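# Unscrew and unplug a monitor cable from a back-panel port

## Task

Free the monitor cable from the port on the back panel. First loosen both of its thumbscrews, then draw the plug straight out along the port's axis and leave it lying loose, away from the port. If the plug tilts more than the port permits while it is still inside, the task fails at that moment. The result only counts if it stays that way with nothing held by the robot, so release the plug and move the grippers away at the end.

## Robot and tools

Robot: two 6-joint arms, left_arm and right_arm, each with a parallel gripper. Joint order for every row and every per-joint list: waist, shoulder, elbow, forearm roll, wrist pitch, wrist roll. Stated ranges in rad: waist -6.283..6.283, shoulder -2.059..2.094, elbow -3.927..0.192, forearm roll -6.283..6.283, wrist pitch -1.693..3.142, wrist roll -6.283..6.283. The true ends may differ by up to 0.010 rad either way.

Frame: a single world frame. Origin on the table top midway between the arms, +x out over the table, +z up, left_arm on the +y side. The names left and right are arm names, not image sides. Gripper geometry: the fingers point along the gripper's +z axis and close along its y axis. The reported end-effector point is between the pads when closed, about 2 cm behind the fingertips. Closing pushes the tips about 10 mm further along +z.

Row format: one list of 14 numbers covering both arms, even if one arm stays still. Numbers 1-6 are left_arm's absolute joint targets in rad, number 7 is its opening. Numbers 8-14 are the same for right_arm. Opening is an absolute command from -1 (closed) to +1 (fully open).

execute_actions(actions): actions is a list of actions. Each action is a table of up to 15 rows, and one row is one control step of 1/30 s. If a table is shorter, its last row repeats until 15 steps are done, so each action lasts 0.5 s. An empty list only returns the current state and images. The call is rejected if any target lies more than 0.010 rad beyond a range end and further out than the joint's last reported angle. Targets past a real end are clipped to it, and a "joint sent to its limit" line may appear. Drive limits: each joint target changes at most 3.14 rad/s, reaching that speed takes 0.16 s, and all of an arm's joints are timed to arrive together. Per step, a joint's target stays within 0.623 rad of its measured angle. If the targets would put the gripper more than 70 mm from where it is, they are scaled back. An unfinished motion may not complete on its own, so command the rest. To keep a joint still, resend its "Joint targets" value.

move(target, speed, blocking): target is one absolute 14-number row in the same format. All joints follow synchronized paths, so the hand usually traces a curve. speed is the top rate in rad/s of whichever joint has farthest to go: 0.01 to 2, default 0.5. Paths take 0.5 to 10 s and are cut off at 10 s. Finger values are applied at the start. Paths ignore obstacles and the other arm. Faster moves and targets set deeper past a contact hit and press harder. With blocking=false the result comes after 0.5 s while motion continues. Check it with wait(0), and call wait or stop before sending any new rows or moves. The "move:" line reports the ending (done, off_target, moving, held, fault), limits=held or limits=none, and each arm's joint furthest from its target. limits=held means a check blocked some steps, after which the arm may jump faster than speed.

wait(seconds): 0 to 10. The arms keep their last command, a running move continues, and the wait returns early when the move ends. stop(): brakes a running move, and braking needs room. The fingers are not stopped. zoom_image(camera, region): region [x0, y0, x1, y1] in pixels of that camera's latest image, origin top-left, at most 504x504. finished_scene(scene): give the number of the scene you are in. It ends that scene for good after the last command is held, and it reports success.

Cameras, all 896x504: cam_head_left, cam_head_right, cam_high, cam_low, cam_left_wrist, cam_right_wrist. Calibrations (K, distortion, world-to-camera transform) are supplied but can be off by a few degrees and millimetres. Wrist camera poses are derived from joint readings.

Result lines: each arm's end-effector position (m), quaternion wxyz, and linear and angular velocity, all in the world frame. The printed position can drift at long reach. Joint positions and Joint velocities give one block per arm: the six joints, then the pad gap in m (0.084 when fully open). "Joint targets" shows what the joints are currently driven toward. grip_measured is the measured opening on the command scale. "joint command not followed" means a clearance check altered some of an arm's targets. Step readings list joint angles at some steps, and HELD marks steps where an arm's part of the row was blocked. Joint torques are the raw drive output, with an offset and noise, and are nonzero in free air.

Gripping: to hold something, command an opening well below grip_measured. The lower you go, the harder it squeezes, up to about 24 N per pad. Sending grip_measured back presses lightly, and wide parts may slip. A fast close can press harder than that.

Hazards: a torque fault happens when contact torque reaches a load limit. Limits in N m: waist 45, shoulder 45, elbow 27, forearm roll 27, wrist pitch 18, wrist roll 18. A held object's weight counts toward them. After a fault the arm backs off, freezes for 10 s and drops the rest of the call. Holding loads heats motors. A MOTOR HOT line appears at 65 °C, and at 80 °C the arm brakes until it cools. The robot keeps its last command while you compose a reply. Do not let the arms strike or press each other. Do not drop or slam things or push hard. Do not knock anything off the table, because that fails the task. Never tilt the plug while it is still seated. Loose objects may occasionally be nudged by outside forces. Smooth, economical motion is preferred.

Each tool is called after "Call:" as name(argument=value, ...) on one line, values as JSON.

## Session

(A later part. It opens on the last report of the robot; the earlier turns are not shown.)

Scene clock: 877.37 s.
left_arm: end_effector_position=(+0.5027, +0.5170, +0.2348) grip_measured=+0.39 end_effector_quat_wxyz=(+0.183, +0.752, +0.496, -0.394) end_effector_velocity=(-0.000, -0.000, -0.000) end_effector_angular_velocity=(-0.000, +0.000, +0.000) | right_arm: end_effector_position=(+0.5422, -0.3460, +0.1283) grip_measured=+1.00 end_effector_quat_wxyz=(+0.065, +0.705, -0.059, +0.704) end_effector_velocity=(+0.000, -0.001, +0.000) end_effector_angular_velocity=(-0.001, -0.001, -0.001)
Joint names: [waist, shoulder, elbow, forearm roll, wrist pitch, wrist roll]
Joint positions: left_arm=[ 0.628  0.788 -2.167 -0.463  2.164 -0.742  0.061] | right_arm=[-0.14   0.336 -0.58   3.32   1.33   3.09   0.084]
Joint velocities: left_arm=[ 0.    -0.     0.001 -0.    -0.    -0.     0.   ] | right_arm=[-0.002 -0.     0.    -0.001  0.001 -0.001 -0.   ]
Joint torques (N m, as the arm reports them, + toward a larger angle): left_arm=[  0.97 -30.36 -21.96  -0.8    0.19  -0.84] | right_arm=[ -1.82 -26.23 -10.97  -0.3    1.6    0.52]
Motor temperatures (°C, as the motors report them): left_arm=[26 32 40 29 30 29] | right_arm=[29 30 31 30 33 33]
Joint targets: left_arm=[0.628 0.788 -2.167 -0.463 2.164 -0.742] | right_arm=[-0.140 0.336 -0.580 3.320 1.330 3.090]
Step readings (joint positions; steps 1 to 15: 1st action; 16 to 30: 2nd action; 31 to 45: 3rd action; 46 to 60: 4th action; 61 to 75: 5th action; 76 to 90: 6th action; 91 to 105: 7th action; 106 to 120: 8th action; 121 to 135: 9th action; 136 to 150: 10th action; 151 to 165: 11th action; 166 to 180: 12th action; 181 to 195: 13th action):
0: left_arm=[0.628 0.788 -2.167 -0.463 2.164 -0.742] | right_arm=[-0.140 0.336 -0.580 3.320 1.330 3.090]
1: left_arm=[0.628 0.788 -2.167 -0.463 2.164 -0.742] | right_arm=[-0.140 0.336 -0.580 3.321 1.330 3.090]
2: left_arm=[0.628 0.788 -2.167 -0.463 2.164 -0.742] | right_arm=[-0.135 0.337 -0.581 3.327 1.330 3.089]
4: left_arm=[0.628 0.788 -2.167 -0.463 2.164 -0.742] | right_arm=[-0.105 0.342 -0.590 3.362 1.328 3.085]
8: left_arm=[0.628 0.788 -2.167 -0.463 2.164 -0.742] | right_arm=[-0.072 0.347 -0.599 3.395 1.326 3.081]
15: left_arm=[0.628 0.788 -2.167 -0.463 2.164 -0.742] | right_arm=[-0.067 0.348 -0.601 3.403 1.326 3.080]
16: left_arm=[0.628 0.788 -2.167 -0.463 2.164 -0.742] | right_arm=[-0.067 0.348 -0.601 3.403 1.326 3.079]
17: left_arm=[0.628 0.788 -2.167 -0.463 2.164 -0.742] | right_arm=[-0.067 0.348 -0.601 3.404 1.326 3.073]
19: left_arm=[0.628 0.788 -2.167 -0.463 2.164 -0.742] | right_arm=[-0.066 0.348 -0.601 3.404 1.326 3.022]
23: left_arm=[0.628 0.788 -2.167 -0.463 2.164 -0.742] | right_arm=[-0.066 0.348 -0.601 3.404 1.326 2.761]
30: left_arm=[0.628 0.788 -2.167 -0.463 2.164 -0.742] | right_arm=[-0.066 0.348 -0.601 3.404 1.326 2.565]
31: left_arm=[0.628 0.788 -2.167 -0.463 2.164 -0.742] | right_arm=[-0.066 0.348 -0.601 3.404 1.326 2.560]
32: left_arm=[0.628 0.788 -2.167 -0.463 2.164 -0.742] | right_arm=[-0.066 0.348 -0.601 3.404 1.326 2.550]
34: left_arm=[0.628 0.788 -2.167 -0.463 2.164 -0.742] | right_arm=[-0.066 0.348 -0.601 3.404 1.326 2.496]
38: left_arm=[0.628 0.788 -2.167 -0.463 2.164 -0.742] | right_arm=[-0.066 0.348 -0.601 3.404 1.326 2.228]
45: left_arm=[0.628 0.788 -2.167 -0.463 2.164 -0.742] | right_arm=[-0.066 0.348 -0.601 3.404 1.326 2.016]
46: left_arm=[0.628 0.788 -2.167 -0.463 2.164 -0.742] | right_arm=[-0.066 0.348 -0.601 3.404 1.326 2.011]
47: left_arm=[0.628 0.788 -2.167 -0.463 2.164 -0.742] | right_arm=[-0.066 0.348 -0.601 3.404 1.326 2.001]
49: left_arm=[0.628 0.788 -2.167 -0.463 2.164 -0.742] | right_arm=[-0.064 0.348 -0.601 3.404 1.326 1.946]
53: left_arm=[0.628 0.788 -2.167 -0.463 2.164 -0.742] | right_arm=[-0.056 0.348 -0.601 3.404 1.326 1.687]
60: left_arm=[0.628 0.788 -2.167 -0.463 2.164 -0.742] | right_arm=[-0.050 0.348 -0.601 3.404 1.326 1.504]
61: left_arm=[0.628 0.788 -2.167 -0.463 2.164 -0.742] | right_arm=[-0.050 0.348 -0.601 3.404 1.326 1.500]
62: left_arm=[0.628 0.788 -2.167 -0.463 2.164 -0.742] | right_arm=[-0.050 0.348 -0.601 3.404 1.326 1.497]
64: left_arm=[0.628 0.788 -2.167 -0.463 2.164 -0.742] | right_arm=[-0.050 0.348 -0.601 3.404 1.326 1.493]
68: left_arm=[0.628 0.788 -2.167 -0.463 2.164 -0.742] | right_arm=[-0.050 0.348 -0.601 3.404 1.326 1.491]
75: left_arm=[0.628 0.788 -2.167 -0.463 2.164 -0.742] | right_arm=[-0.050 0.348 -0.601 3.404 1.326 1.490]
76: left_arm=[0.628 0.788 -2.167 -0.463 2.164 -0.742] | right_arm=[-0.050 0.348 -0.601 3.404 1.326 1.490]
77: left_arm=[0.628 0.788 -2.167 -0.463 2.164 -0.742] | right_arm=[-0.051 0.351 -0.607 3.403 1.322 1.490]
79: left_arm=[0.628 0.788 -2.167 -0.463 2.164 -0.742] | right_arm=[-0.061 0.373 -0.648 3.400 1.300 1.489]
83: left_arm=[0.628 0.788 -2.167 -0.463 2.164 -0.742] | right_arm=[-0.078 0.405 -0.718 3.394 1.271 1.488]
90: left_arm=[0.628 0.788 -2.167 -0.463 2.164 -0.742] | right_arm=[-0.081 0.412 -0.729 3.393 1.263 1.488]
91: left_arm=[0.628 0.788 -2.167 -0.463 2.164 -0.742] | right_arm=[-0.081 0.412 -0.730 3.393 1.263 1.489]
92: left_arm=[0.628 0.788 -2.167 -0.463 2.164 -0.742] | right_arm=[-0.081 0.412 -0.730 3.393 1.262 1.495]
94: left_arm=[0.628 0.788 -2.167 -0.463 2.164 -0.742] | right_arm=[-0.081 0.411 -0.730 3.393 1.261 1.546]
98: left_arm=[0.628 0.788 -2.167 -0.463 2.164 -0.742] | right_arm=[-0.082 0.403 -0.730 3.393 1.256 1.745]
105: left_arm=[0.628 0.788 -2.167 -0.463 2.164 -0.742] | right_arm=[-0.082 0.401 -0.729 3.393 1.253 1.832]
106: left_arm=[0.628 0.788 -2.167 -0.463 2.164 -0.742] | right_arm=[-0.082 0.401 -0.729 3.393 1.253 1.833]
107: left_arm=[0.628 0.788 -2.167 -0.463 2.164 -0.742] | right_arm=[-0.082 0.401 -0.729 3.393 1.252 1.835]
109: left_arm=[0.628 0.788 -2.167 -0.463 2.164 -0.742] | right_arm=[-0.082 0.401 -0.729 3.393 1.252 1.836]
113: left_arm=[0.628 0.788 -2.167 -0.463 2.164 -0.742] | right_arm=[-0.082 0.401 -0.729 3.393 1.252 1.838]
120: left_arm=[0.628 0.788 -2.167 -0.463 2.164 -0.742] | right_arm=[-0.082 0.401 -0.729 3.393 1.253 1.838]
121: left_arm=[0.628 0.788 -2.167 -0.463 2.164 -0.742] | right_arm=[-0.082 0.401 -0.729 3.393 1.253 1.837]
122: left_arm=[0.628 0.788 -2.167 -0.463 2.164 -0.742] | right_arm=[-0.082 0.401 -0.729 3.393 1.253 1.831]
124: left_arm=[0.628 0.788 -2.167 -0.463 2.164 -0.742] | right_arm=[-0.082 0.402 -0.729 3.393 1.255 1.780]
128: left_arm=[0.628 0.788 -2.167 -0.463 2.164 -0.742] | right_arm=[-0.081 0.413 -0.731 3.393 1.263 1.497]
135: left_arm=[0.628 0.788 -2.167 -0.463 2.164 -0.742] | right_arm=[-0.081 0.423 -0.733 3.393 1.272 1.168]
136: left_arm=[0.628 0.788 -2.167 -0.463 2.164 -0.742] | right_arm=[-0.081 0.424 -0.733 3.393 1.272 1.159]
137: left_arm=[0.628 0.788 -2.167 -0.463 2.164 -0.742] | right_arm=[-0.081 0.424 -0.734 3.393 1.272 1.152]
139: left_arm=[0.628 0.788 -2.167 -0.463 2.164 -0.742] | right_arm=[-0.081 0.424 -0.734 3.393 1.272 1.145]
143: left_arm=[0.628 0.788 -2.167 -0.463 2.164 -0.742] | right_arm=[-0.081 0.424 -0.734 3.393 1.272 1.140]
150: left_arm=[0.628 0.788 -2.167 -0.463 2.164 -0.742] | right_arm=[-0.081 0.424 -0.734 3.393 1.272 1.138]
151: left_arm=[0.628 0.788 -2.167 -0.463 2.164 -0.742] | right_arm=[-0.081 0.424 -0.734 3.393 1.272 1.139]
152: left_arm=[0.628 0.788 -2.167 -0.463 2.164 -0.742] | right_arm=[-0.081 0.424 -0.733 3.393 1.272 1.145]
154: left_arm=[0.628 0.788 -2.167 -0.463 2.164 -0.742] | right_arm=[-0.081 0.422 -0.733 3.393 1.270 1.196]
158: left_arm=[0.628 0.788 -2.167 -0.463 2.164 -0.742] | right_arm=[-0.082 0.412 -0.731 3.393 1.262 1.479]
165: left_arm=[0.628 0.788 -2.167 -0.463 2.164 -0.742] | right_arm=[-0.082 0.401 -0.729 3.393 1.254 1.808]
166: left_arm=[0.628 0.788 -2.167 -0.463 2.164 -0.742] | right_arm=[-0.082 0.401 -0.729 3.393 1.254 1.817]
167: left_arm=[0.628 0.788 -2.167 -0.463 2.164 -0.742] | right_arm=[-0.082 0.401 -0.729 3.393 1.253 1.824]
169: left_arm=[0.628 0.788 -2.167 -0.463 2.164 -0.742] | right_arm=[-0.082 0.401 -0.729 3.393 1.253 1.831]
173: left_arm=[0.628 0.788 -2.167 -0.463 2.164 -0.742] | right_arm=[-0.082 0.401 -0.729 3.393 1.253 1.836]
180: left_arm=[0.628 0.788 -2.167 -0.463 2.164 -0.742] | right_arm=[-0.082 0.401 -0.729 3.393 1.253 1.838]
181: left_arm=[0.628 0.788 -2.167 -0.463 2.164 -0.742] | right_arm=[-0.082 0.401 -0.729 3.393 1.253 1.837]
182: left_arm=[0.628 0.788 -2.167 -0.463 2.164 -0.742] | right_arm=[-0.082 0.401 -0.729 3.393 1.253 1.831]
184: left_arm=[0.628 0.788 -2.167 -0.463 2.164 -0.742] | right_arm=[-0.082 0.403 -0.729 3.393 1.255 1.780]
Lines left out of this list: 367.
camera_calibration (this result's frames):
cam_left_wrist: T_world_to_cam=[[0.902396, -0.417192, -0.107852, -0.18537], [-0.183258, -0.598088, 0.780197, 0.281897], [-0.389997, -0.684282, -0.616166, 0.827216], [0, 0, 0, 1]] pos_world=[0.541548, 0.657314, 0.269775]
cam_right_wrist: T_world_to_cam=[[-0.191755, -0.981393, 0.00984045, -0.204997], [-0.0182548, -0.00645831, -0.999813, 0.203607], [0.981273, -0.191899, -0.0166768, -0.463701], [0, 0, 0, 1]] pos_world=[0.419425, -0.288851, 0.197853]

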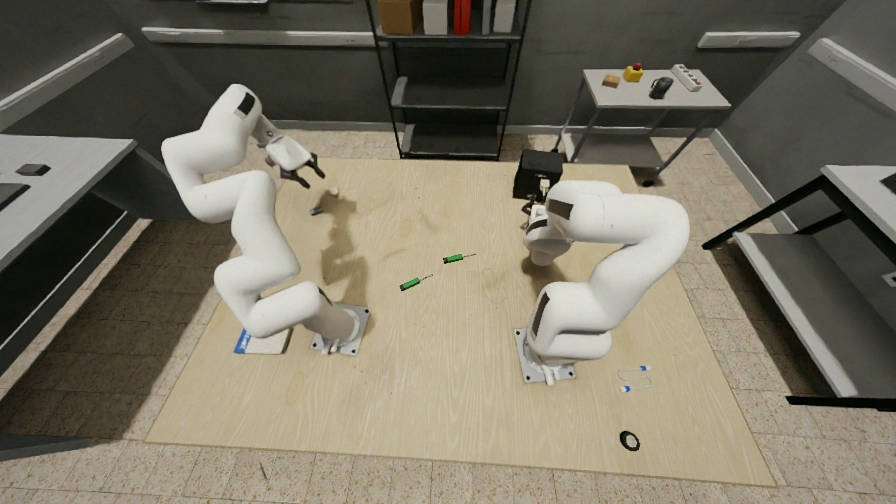

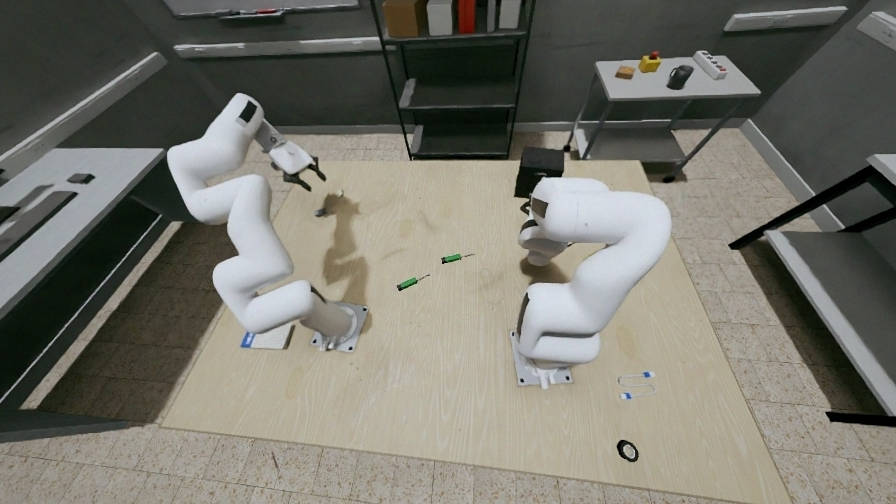

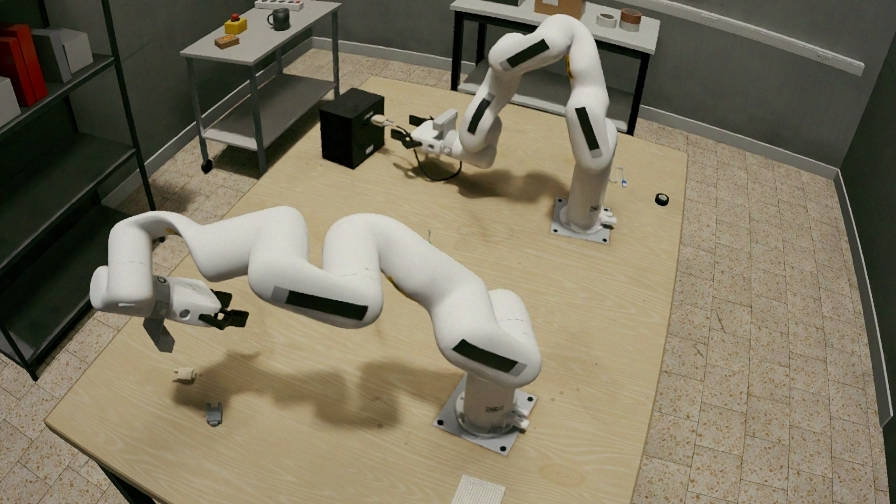

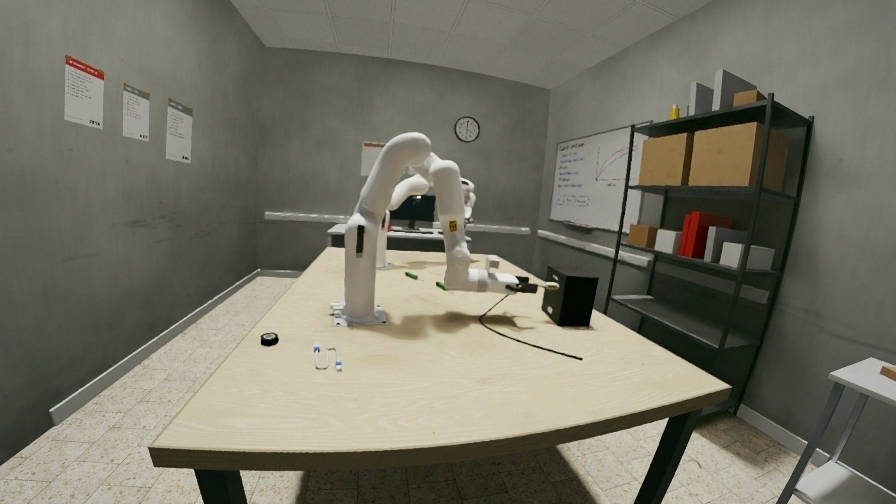

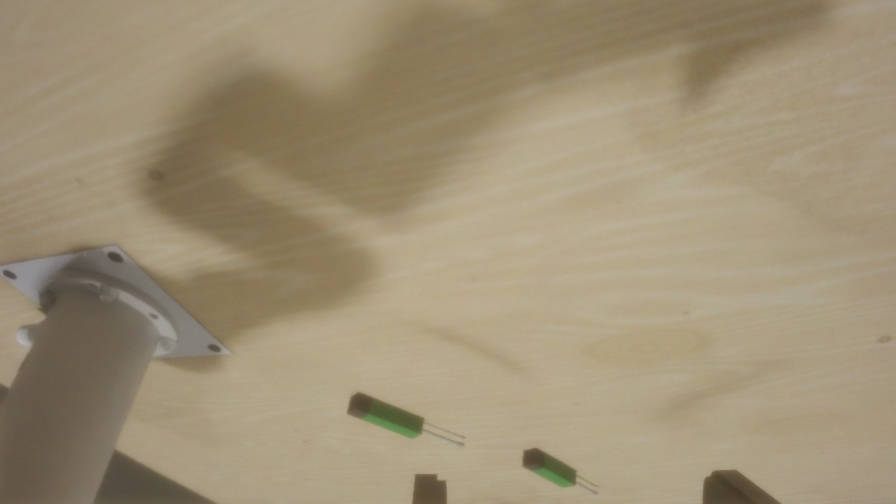

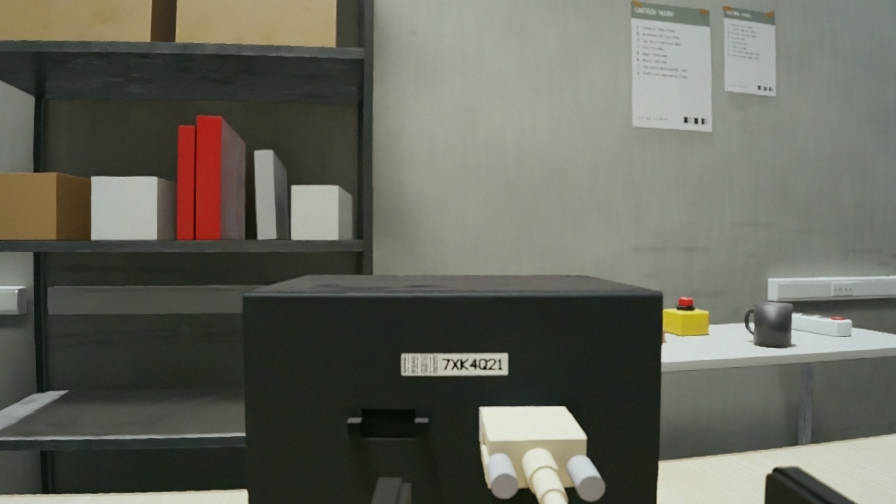

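A has slack now; rub A three times.

Call:
execute_actions(actions=[[[0.628,0.788,-2.167,-0.463,2.164,-0.742,0.4,-0.15,0.3755,-0.7097,3.312,1.2415,3.084,1]],[[0.628,0.788,-2.167,-0.463,2.164,-0.742,0.4,-0.15,0.3755,-0.7097,3.312,1.2415,3.084,-0.1]],
[[0.628,0.788,-2.167,-0.463,2.164,-0.742,0.4,-0.159,0.3755,-0.7097,3.312,1.2415,3.084,-0.1]],[[0.628,0.788,-2.167,-0.463,2.164,-0.742,0.4,-0.159,0.4075,-0.7162,3.31,1.2666,3.088,-0.1]],[[0.628,0.788,-2.167,-0.463,2.164,-0.742,0.4,-0.159,0.4395,-0.7227,3.309,1.2917,3.092,-0.1]],[[0.628,0.788,-2.167,-0.463,2.164,-0.742,0.4,-0.151,0.4395,-0.7227,3.309,1.2917,3.092,-0.1]],[[0.628,0.788,-2.167,-0.463,2.164,-0.742,0.4,-0.151,0.3755,-0.7097,3.312,1.2415,3.084,-0.1]],
[[0.628,0.788,-2.167,-0.463,2.164,-0.742,0.4,-0.159,0.3755,-0.7097,3.312,1.2415,3.084,-0.1]],[[0.628,0.788,-2.167,-0.463,2.164,-0.742,0.4,-0.159,0.4075,-0.7162,3.31,1.2666,3.088,-0.1]],[[0.628,0.788,-2.167,-0.463,2.164,-0.742,0.4,-0.159,0.4395,-0.7227,3.309,1.2917,3.092,-0.1]],[[0.628,0.788,-2.167,-0.463,2.164,-0.742,0.4,-0.151,0.4395,-0.7227,3.309,1.2917,3.092,-0.1]],[[0.628,0.788,-2.167,-0.463,2.164,-0.742,0.4,-0.151,0.3755,-0.7097,3.312,1.2415,3.084,-0.1]],
[[0.628,0.788,-2.167,-0.463,2.164,-0.742,0.4,-0.159,0.3755,-0.7097,3.312,1.2415,3.084,-0.1]],[[0.628,0.788,-2.167,-0.463,2.164,-0.742,0.4,-0.159,0.4075,-0.7162,3.31,1.2666,3.088,-0.1]],[[0.628,0.788,-2.167,-0.463,2.164,-0.742,0.4,-0.159,0.4395,-0.7227,3.309,1.2917,3.092,-0.1]],
[[0.628,0.788,-2.167,-0.463,2.164,-0.742,0.4,-0.15,0.4395,-0.7227,3.309,1.2917,3.092,1]],[[0.628,0.788,-2.167,-0.463,2.164,-0.742,0.4,-0.14,0.336,-0.58,3.32,1.33,3.09,1]],[[0.628,0.788,-2.167,-0.463,2.164,-0.742,0.4,-0.14,0.336,-0.58,3.32,1.33,3.09,1]]])

Call:
zoom_image(camera="cam_right_wrist", region=[350,254,750,504])

Scene clock: 910.93 s.
left_arm: end_effector_position=(+0.5027, +0.5170, +0.2348) grip_measured=+0.39 end_effector_quat_wxyz=(+0.183, +0.752, +0.496, -0.394) end_effector_velocity=(+0.000, +0.000, +0.001) end_effector_angular_velocity=(+0.001, -0.002, +0.000) | right_arm: end_effector_position=(+0.5422, -0.3460, +0.1283) grip_measured=+1.00 end_effector_quat_wxyz=(+0.065, +0.705, -0.059, +0.704) end_effector_velocity=(-0.000, -0.000, -0.000) end_effector_angular_velocity=(+0.002, +0.001, -0.000)
Joint names: [waist, shoulder, elbow, forearm roll, wrist pitch, wrist roll]
Joint positions: left_arm=[ 0.628  0.788 -2.167 -0.463  2.164 -0.742  0.061] | right_arm=[-0.14   0.336 -0.58   3.32   1.33   3.09   0.084]
Joint velocities: left_arm=[ 0.001 -0.001 -0.001 -0.    -0.     0.     0.   ] | right_arm=[-0.    -0.     0.     0.    -0.001  0.002 -0.   ]
Joint torques (N m, as the arm reports them, + toward a larger angle): left_arm=[  1.1  -31.04 -22.2   -1.     0.43  -0.64] | right_arm=[ -1.91 -26.21 -10.42  -0.22   1.54   0.53]
Motor temperatures (°C, as the motors report them): left_arm=[26 32 40 29 30 29] | right_arm=[29 30 31 30 33 33]
Joint targets: left_arm=[0.628 0.788 -2.167 -0.463 2.164 -0.742] | right_arm=[-0.140 0.336 -0.580 3.320 1.330 3.090]
Step readings (joint positions; steps 1 to 15: 1st action; 16 to 30: 2nd action; 31 to 45: 3rd action; 46 to 60: 4th action; 61 to 75: 5th action; 76 to 90: 6th action; 91 to 105: 7th action; 106 to 120: 8th action; 121 to 135: 9th action; 136 to 150: 10th action; 151 to 165: 11th action; 166 to 180: 12th action; 181 to 195: 13th action):
0: left_arm=[0.628 0.788 -2.167 -0.463 2.164 -0.742] | right_arm=[-0.140 0.336 -0.580 3.320 1.330 3.090]
1: left_arm=[0.628 0.788 -2.167 -0.463 2.164 -0.742] | right_arm=[-0.140 0.336 -0.580 3.320 1.330 3.090]
2: left_arm=[0.628 0.788 -2.167 -0.463 2.164 -0.742] | right_arm=[-0.140 0.338 -0.585 3.320 1.325 3.090]
4: left_arm=[0.628 0.788 -2.167 -0.463 2.164 -0.742] | right_arm=[-0.144 0.352 -0.627 3.317 1.294 3.088]
8: left_arm=[0.628 0.788 -2.167 -0.463 2.164 -0.742] | right_arm=[-0.149 0.370 -0.698 3.313 1.254 3.085]
15: left_arm=[0.628 0.788 -2.167 -0.463 2.164 -0.742] | right_arm=[-0.150 0.375 -0.708 3.312 1.242 3.084]
16: left_arm=[0.628 0.788 -2.167 -0.463 2.164 -0.742] | right_arm=[-0.150 0.375 -0.708 3.312 1.242 3.084]
17: left_arm=[0.628 0.788 -2.167 -0.463 2.164 -0.742] | right_arm=[-0.150 0.375 -0.708 3.312 1.242 3.084]
19: left_arm=[0.628 0.788 -2.167 -0.463 2.164 -0.742] | right_arm=[-0.150 0.375 -0.709 3.312 1.242 3.084]
23: left_arm=[0.628 0.788 -2.167 -0.463 2.164 -0.742] | right_arm=[-0.150 0.375 -0.709 3.312 1.242 3.084]
30: left_arm=[0.628 0.788 -2.167 -0.463 2.164 -0.742] | right_arm=[-0.150 0.376 -0.710 3.312 1.241 3.084]
31: left_arm=[0.628 0.788 -2.167 -0.463 2.164 -0.742] | right_arm=[-0.150 0.376 -0.710 3.312 1.241 3.084]
32: left_arm=[0.628 0.788 -2.167 -0.463 2.164 -0.742] | right_arm=[-0.152 0.375 -0.710 3.312 1.241 3.084]
34: left_arm=[0.628 0.788 -2.167 -0.463 2.164 -0.742] | right_arm=[-0.156 0.375 -0.710 3.312 1.242 3.084]
38: left_arm=[0.628 0.788 -2.167 -0.463 2.164 -0.742] | right_arm=[-0.158 0.375 -0.710 3.312 1.241 3.084]
45: left_arm=[0.628 0.788 -2.167 -0.463 2.164 -0.742] | right_arm=[-0.158 0.376 -0.710 3.312 1.241 3.084]
46: left_arm=[0.628 0.788 -2.167 -0.463 2.164 -0.742] | right_arm=[-0.159 0.376 -0.710 3.312 1.242 3.084]
47: left_arm=[0.628 0.788 -2.167 -0.463 2.164 -0.742] | right_arm=[-0.159 0.380 -0.711 3.311 1.247 3.085]
49: left_arm=[0.628 0.788 -2.167 -0.463 2.164 -0.742] | right_arm=[-0.159 0.395 -0.715 3.311 1.259 3.087]
53: left_arm=[0.628 0.788 -2.167 -0.463 2.164 -0.742] | right_arm=[-0.159 0.405 -0.717 3.310 1.266 3.088]
60: left_arm=[0.628 0.788 -2.167 -0.463 2.164 -0.742] | right_arm=[-0.159 0.407 -0.717 3.310 1.267 3.088]
61: left_arm=[0.628 0.788 -2.167 -0.463 2.164 -0.742] | right_arm=[-0.159 0.407 -0.717 3.310 1.267 3.088]
62: left_arm=[0.628 0.788 -2.167 -0.463 2.164 -0.742] | right_arm=[-0.159 0.412 -0.718 3.310 1.272 3.089]
64: left_arm=[0.628 0.788 -2.167 -0.463 2.164 -0.742] | right_arm=[-0.159 0.428 -0.721 3.309 1.283 3.091]
68: left_arm=[0.628 0.788 -2.167 -0.463 2.164 -0.742] | right_arm=[-0.159 0.438 -0.722 3.309 1.290 3.092]
75: left_arm=[0.628 0.788 -2.167 -0.463 2.164 -0.742] | right_arm=[-0.159 0.439 -0.722 3.309 1.291 3.092]
76: left_arm=[0.628 0.788 -2.167 -0.463 2.164 -0.742] | right_arm=[-0.158 0.439 -0.722 3.309 1.291 3.092]
77: left_arm=[0.628 0.788 -2.167 -0.463 2.164 -0.742] | right_arm=[-0.157 0.439 -0.722 3.309 1.291 3.092]
79: left_arm=[0.628 0.788 -2.167 -0.463 2.164 -0.742] | right_arm=[-0.155 0.440 -0.722 3.310 1.291 3.092]
83: left_arm=[0.628 0.788 -2.167 -0.463 2.164 -0.742] | right_arm=[-0.153 0.440 -0.722 3.310 1.291 3.092]
90: left_arm=[0.628 0.788 -2.167 -0.463 2.164 -0.742] | right_arm=[-0.151 0.440 -0.722 3.309 1.291 3.092]
91: left_arm=[0.628 0.788 -2.167 -0.463 2.164 -0.742] | right_arm=[-0.151 0.439 -0.722 3.309 1.291 3.092]
92: left_arm=[0.628 0.788 -2.167 -0.463 2.164 -0.742] | right_arm=[-0.151 0.434 -0.721 3.309 1.286 3.091]
94: left_arm=[0.628 0.788 -2.167 -0.463 2.164 -0.742] | right_arm=[-0.151 0.406 -0.713 3.311 1.263 3.088]
98: left_arm=[0.628 0.788 -2.167 -0.463 2.164 -0.742] | right_arm=[-0.151 0.379 -0.713 3.312 1.247 3.085]
105: left_arm=[0.628 0.788 -2.167 -0.463 2.164 -0.742] | right_arm=[-0.151 0.376 -0.710 3.312 1.242 3.084]
106: left_arm=[0.628 0.788 -2.167 -0.463 2.164 -0.742] | right_arm=[-0.151 0.376 -0.710 3.312 1.242 3.084]
107: left_arm=[0.628 0.788 -2.167 -0.463 2.164 -0.742] | right_arm=[-0.153 0.376 -0.710 3.312 1.242 3.084]
109: left_arm=[0.628 0.788 -2.167 -0.463 2.164 -0.742] | right_arm=[-0.157 0.376 -0.709 3.312 1.241 3.084]
113: left_arm=[0.628 0.788 -2.167 -0.463 2.164 -0.742] | right_arm=[-0.158 0.376 -0.709 3.312 1.241 3.084]
120: left_arm=[0.628 0.788 -2.167 -0.463 2.164 -0.742] | right_arm=[-0.159 0.376 -0.709 3.312 1.241 3.084]
121: left_arm=[0.628 0.788 -2.167 -0.463 2.164 -0.742] | right_arm=[-0.159 0.376 -0.710 3.312 1.242 3.084]
122: left_arm=[0.628 0.788 -2.167 -0.463 2.164 -0.742] | right_arm=[-0.159 0.380 -0.711 3.311 1.247 3.085]
124: left_arm=[0.628 0.788 -2.167 -0.463 2.164 -0.742] | right_arm=[-0.159 0.396 -0.715 3.311 1.258 3.087]
128: left_arm=[0.628 0.788 -2.167 -0.463 2.164 -0.742] | right_arm=[-0.159 0.405 -0.716 3.310 1.265 3.088]
135: left_arm=[0.628 0.788 -2.167 -0.463 2.164 -0.742] | right_arm=[-0.159 0.407 -0.717 3.310 1.267 3.088]
136: left_arm=[0.628 0.788 -2.167 -0.463 2.164 -0.742] | right_arm=[-0.159 0.407 -0.717 3.310 1.267 3.088]
137: left_arm=[0.628 0.788 -2.167 -0.463 2.164 -0.742] | right_arm=[-0.159 0.412 -0.718 3.310 1.272 3.089]
139: left_arm=[0.628 0.788 -2.167 -0.463 2.164 -0.742] | right_arm=[-0.159 0.428 -0.721 3.309 1.283 3.091]
143: left_arm=[0.628 0.788 -2.167 -0.463 2.164 -0.742] | right_arm=[-0.159 0.438 -0.722 3.309 1.290 3.092]
150: left_arm=[0.628 0.788 -2.167 -0.463 2.164 -0.742] | right_arm=[-0.159 0.439 -0.722 3.309 1.291 3.092]
151: left_arm=[0.628 0.788 -2.167 -0.463 2.164 -0.742] | right_arm=[-0.158 0.439 -0.722 3.309 1.291 3.092]
152: left_arm=[0.628 0.788 -2.167 -0.463 2.164 -0.742] | right_arm=[-0.157 0.439 -0.722 3.309 1.291 3.092]
154: left_arm=[0.628 0.788 -2.167 -0.463 2.164 -0.742] | right_arm=[-0.154 0.440 -0.722 3.310 1.291 3.092]
158: left_arm=[0.628 0.788 -2.167 -0.463 2.164 -0.742] | right_arm=[-0.152 0.440 -0.722 3.310 1.291 3.092]
165: left_arm=[0.628 0.788 -2.167 -0.463 2.164 -0.742] | right_arm=[-0.151 0.440 -0.723 3.309 1.292 3.092]
166: left_arm=[0.628 0.788 -2.167 -0.463 2.164 -0.742] | right_arm=[-0.151 0.439 -0.722 3.309 1.291 3.092]
167: left_arm=[0.628 0.788 -2.167 -0.463 2.164 -0.742] | right_arm=[-0.151 0.434 -0.721 3.309 1.286 3.091]
169: left_arm=[0.628 0.788 -2.167 -0.463 2.164 -0.742] | right_arm=[-0.151 0.406 -0.713 3.311 1.263 3.088]
173: left_arm=[0.628 0.788 -2.167 -0.463 2.164 -0.742] | right_arm=[-0.151 0.379 -0.713 3.312 1.247 3.085]
180: left_arm=[0.628 0.788 -2.167 -0.463 2.164 -0.742] | right_arm=[-0.151 0.376 -0.710 3.312 1.242 3.084]
181: left_arm=[0.628 0.788 -2.167 -0.463 2.164 -0.742] | right_arm=[-0.151 0.376 -0.710 3.312 1.242 3.084]
182: left_arm=[0.628 0.788 -2.167 -0.463 2.164 -0.742] | right_arm=[-0.153 0.376 -0.710 3.312 1.242 3.084]
184: left_arm=[0.628 0.788 -2.167 -0.463 2.164 -0.742] | right_arm=[-0.157 0.376 -0.709 3.312 1.241 3.084]
Lines left out of this list: 27.
camera_calibration (this result's frames):
cam_left_wrist: T_world_to_cam=[[0.902396, -0.417191, -0.107852, -0.18537], [-0.183258, -0.598088, 0.780197, 0.281897], [-0.389996, -0.684282, -0.616166, 0.827216], [0, 0, 0, 1]] pos_world=[0.541548, 0.657314, 0.269775]
cam_right_wrist: T_world_to_cam=[[-0.191785, -0.981388, 0.00984153, -0.204997], [-0.0182592, -0.00645804, -0.999812, 0.203602], [0.981267, -0.191929, -0.0166808, -0.463718], [0, 0, 0, 1]] pos_world=[0.419434, -0.288867, 0.197846]

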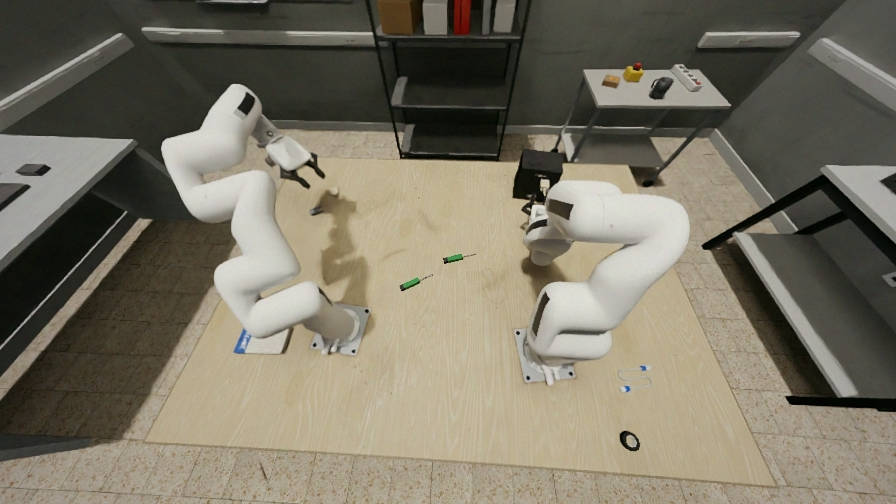

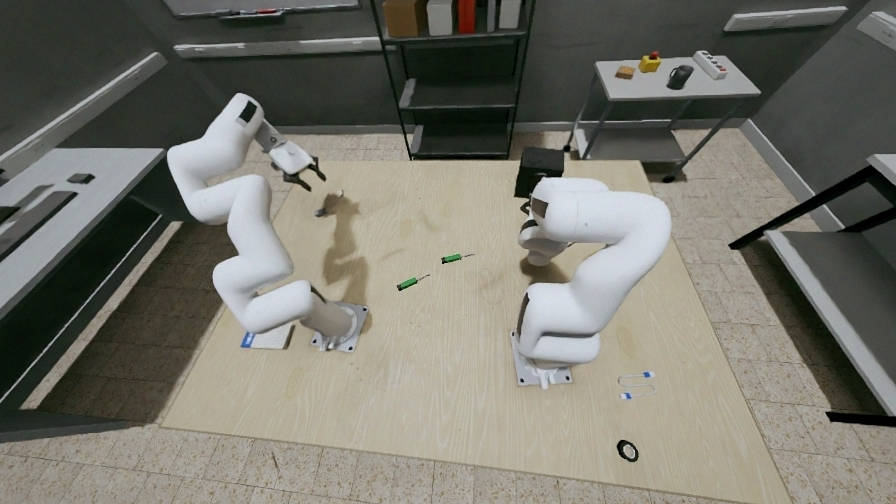

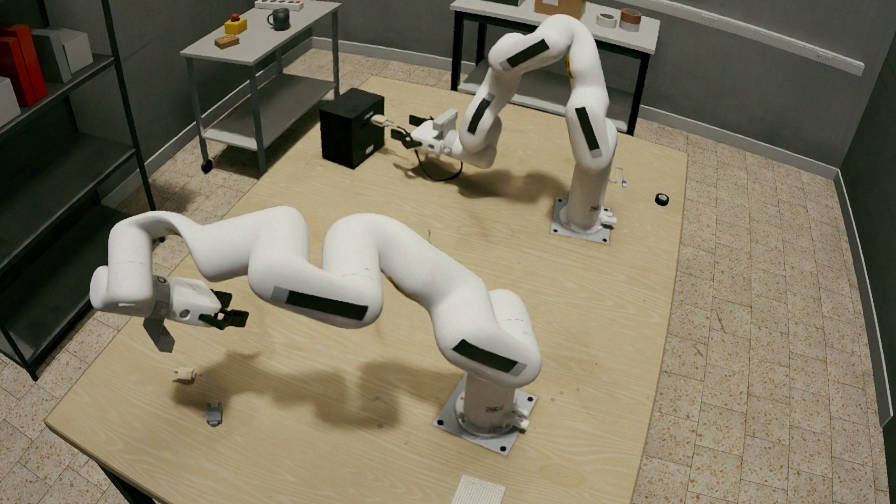

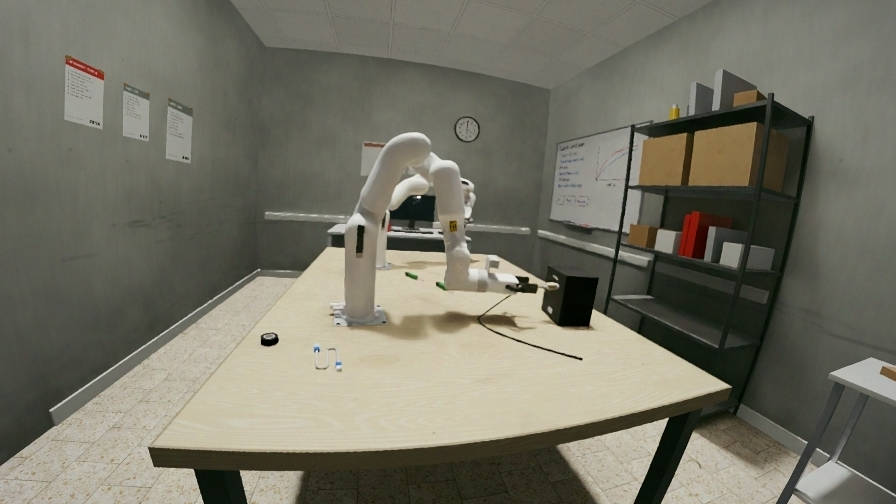

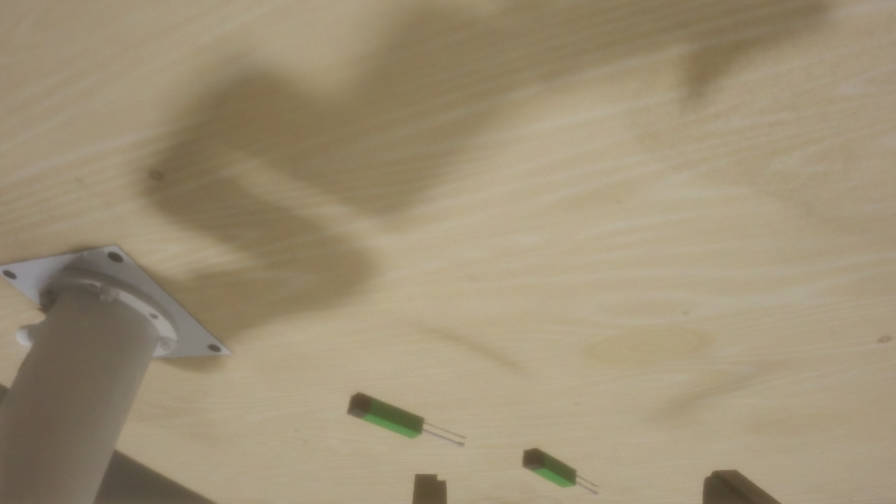

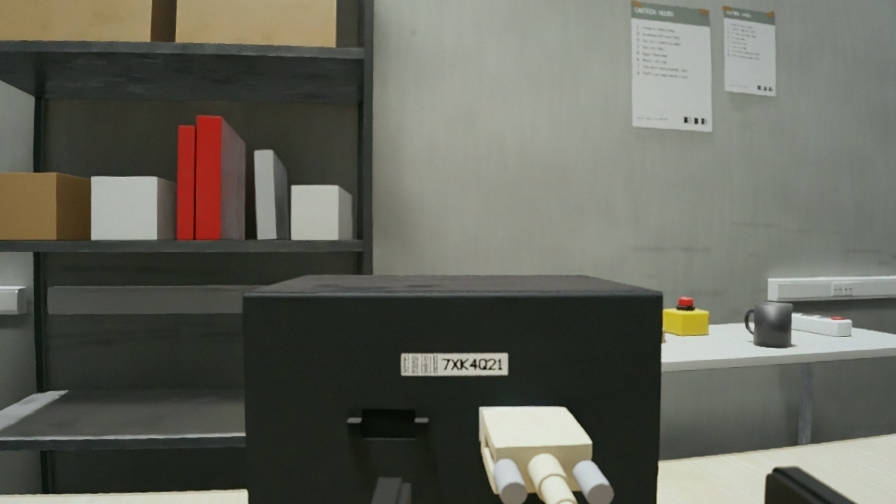

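Region (350, 254, 750, 504) of cam_right_wrist's 896x504 image, scaled by 1.260, with more detail than that image has; it fills the top 315 rows of this view, and the rest is white.

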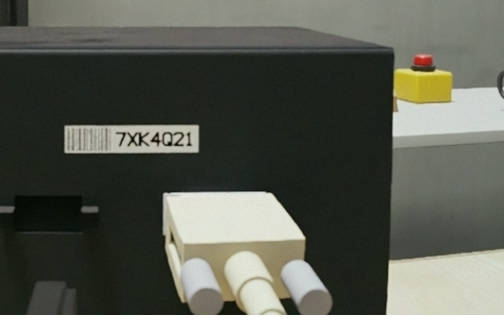

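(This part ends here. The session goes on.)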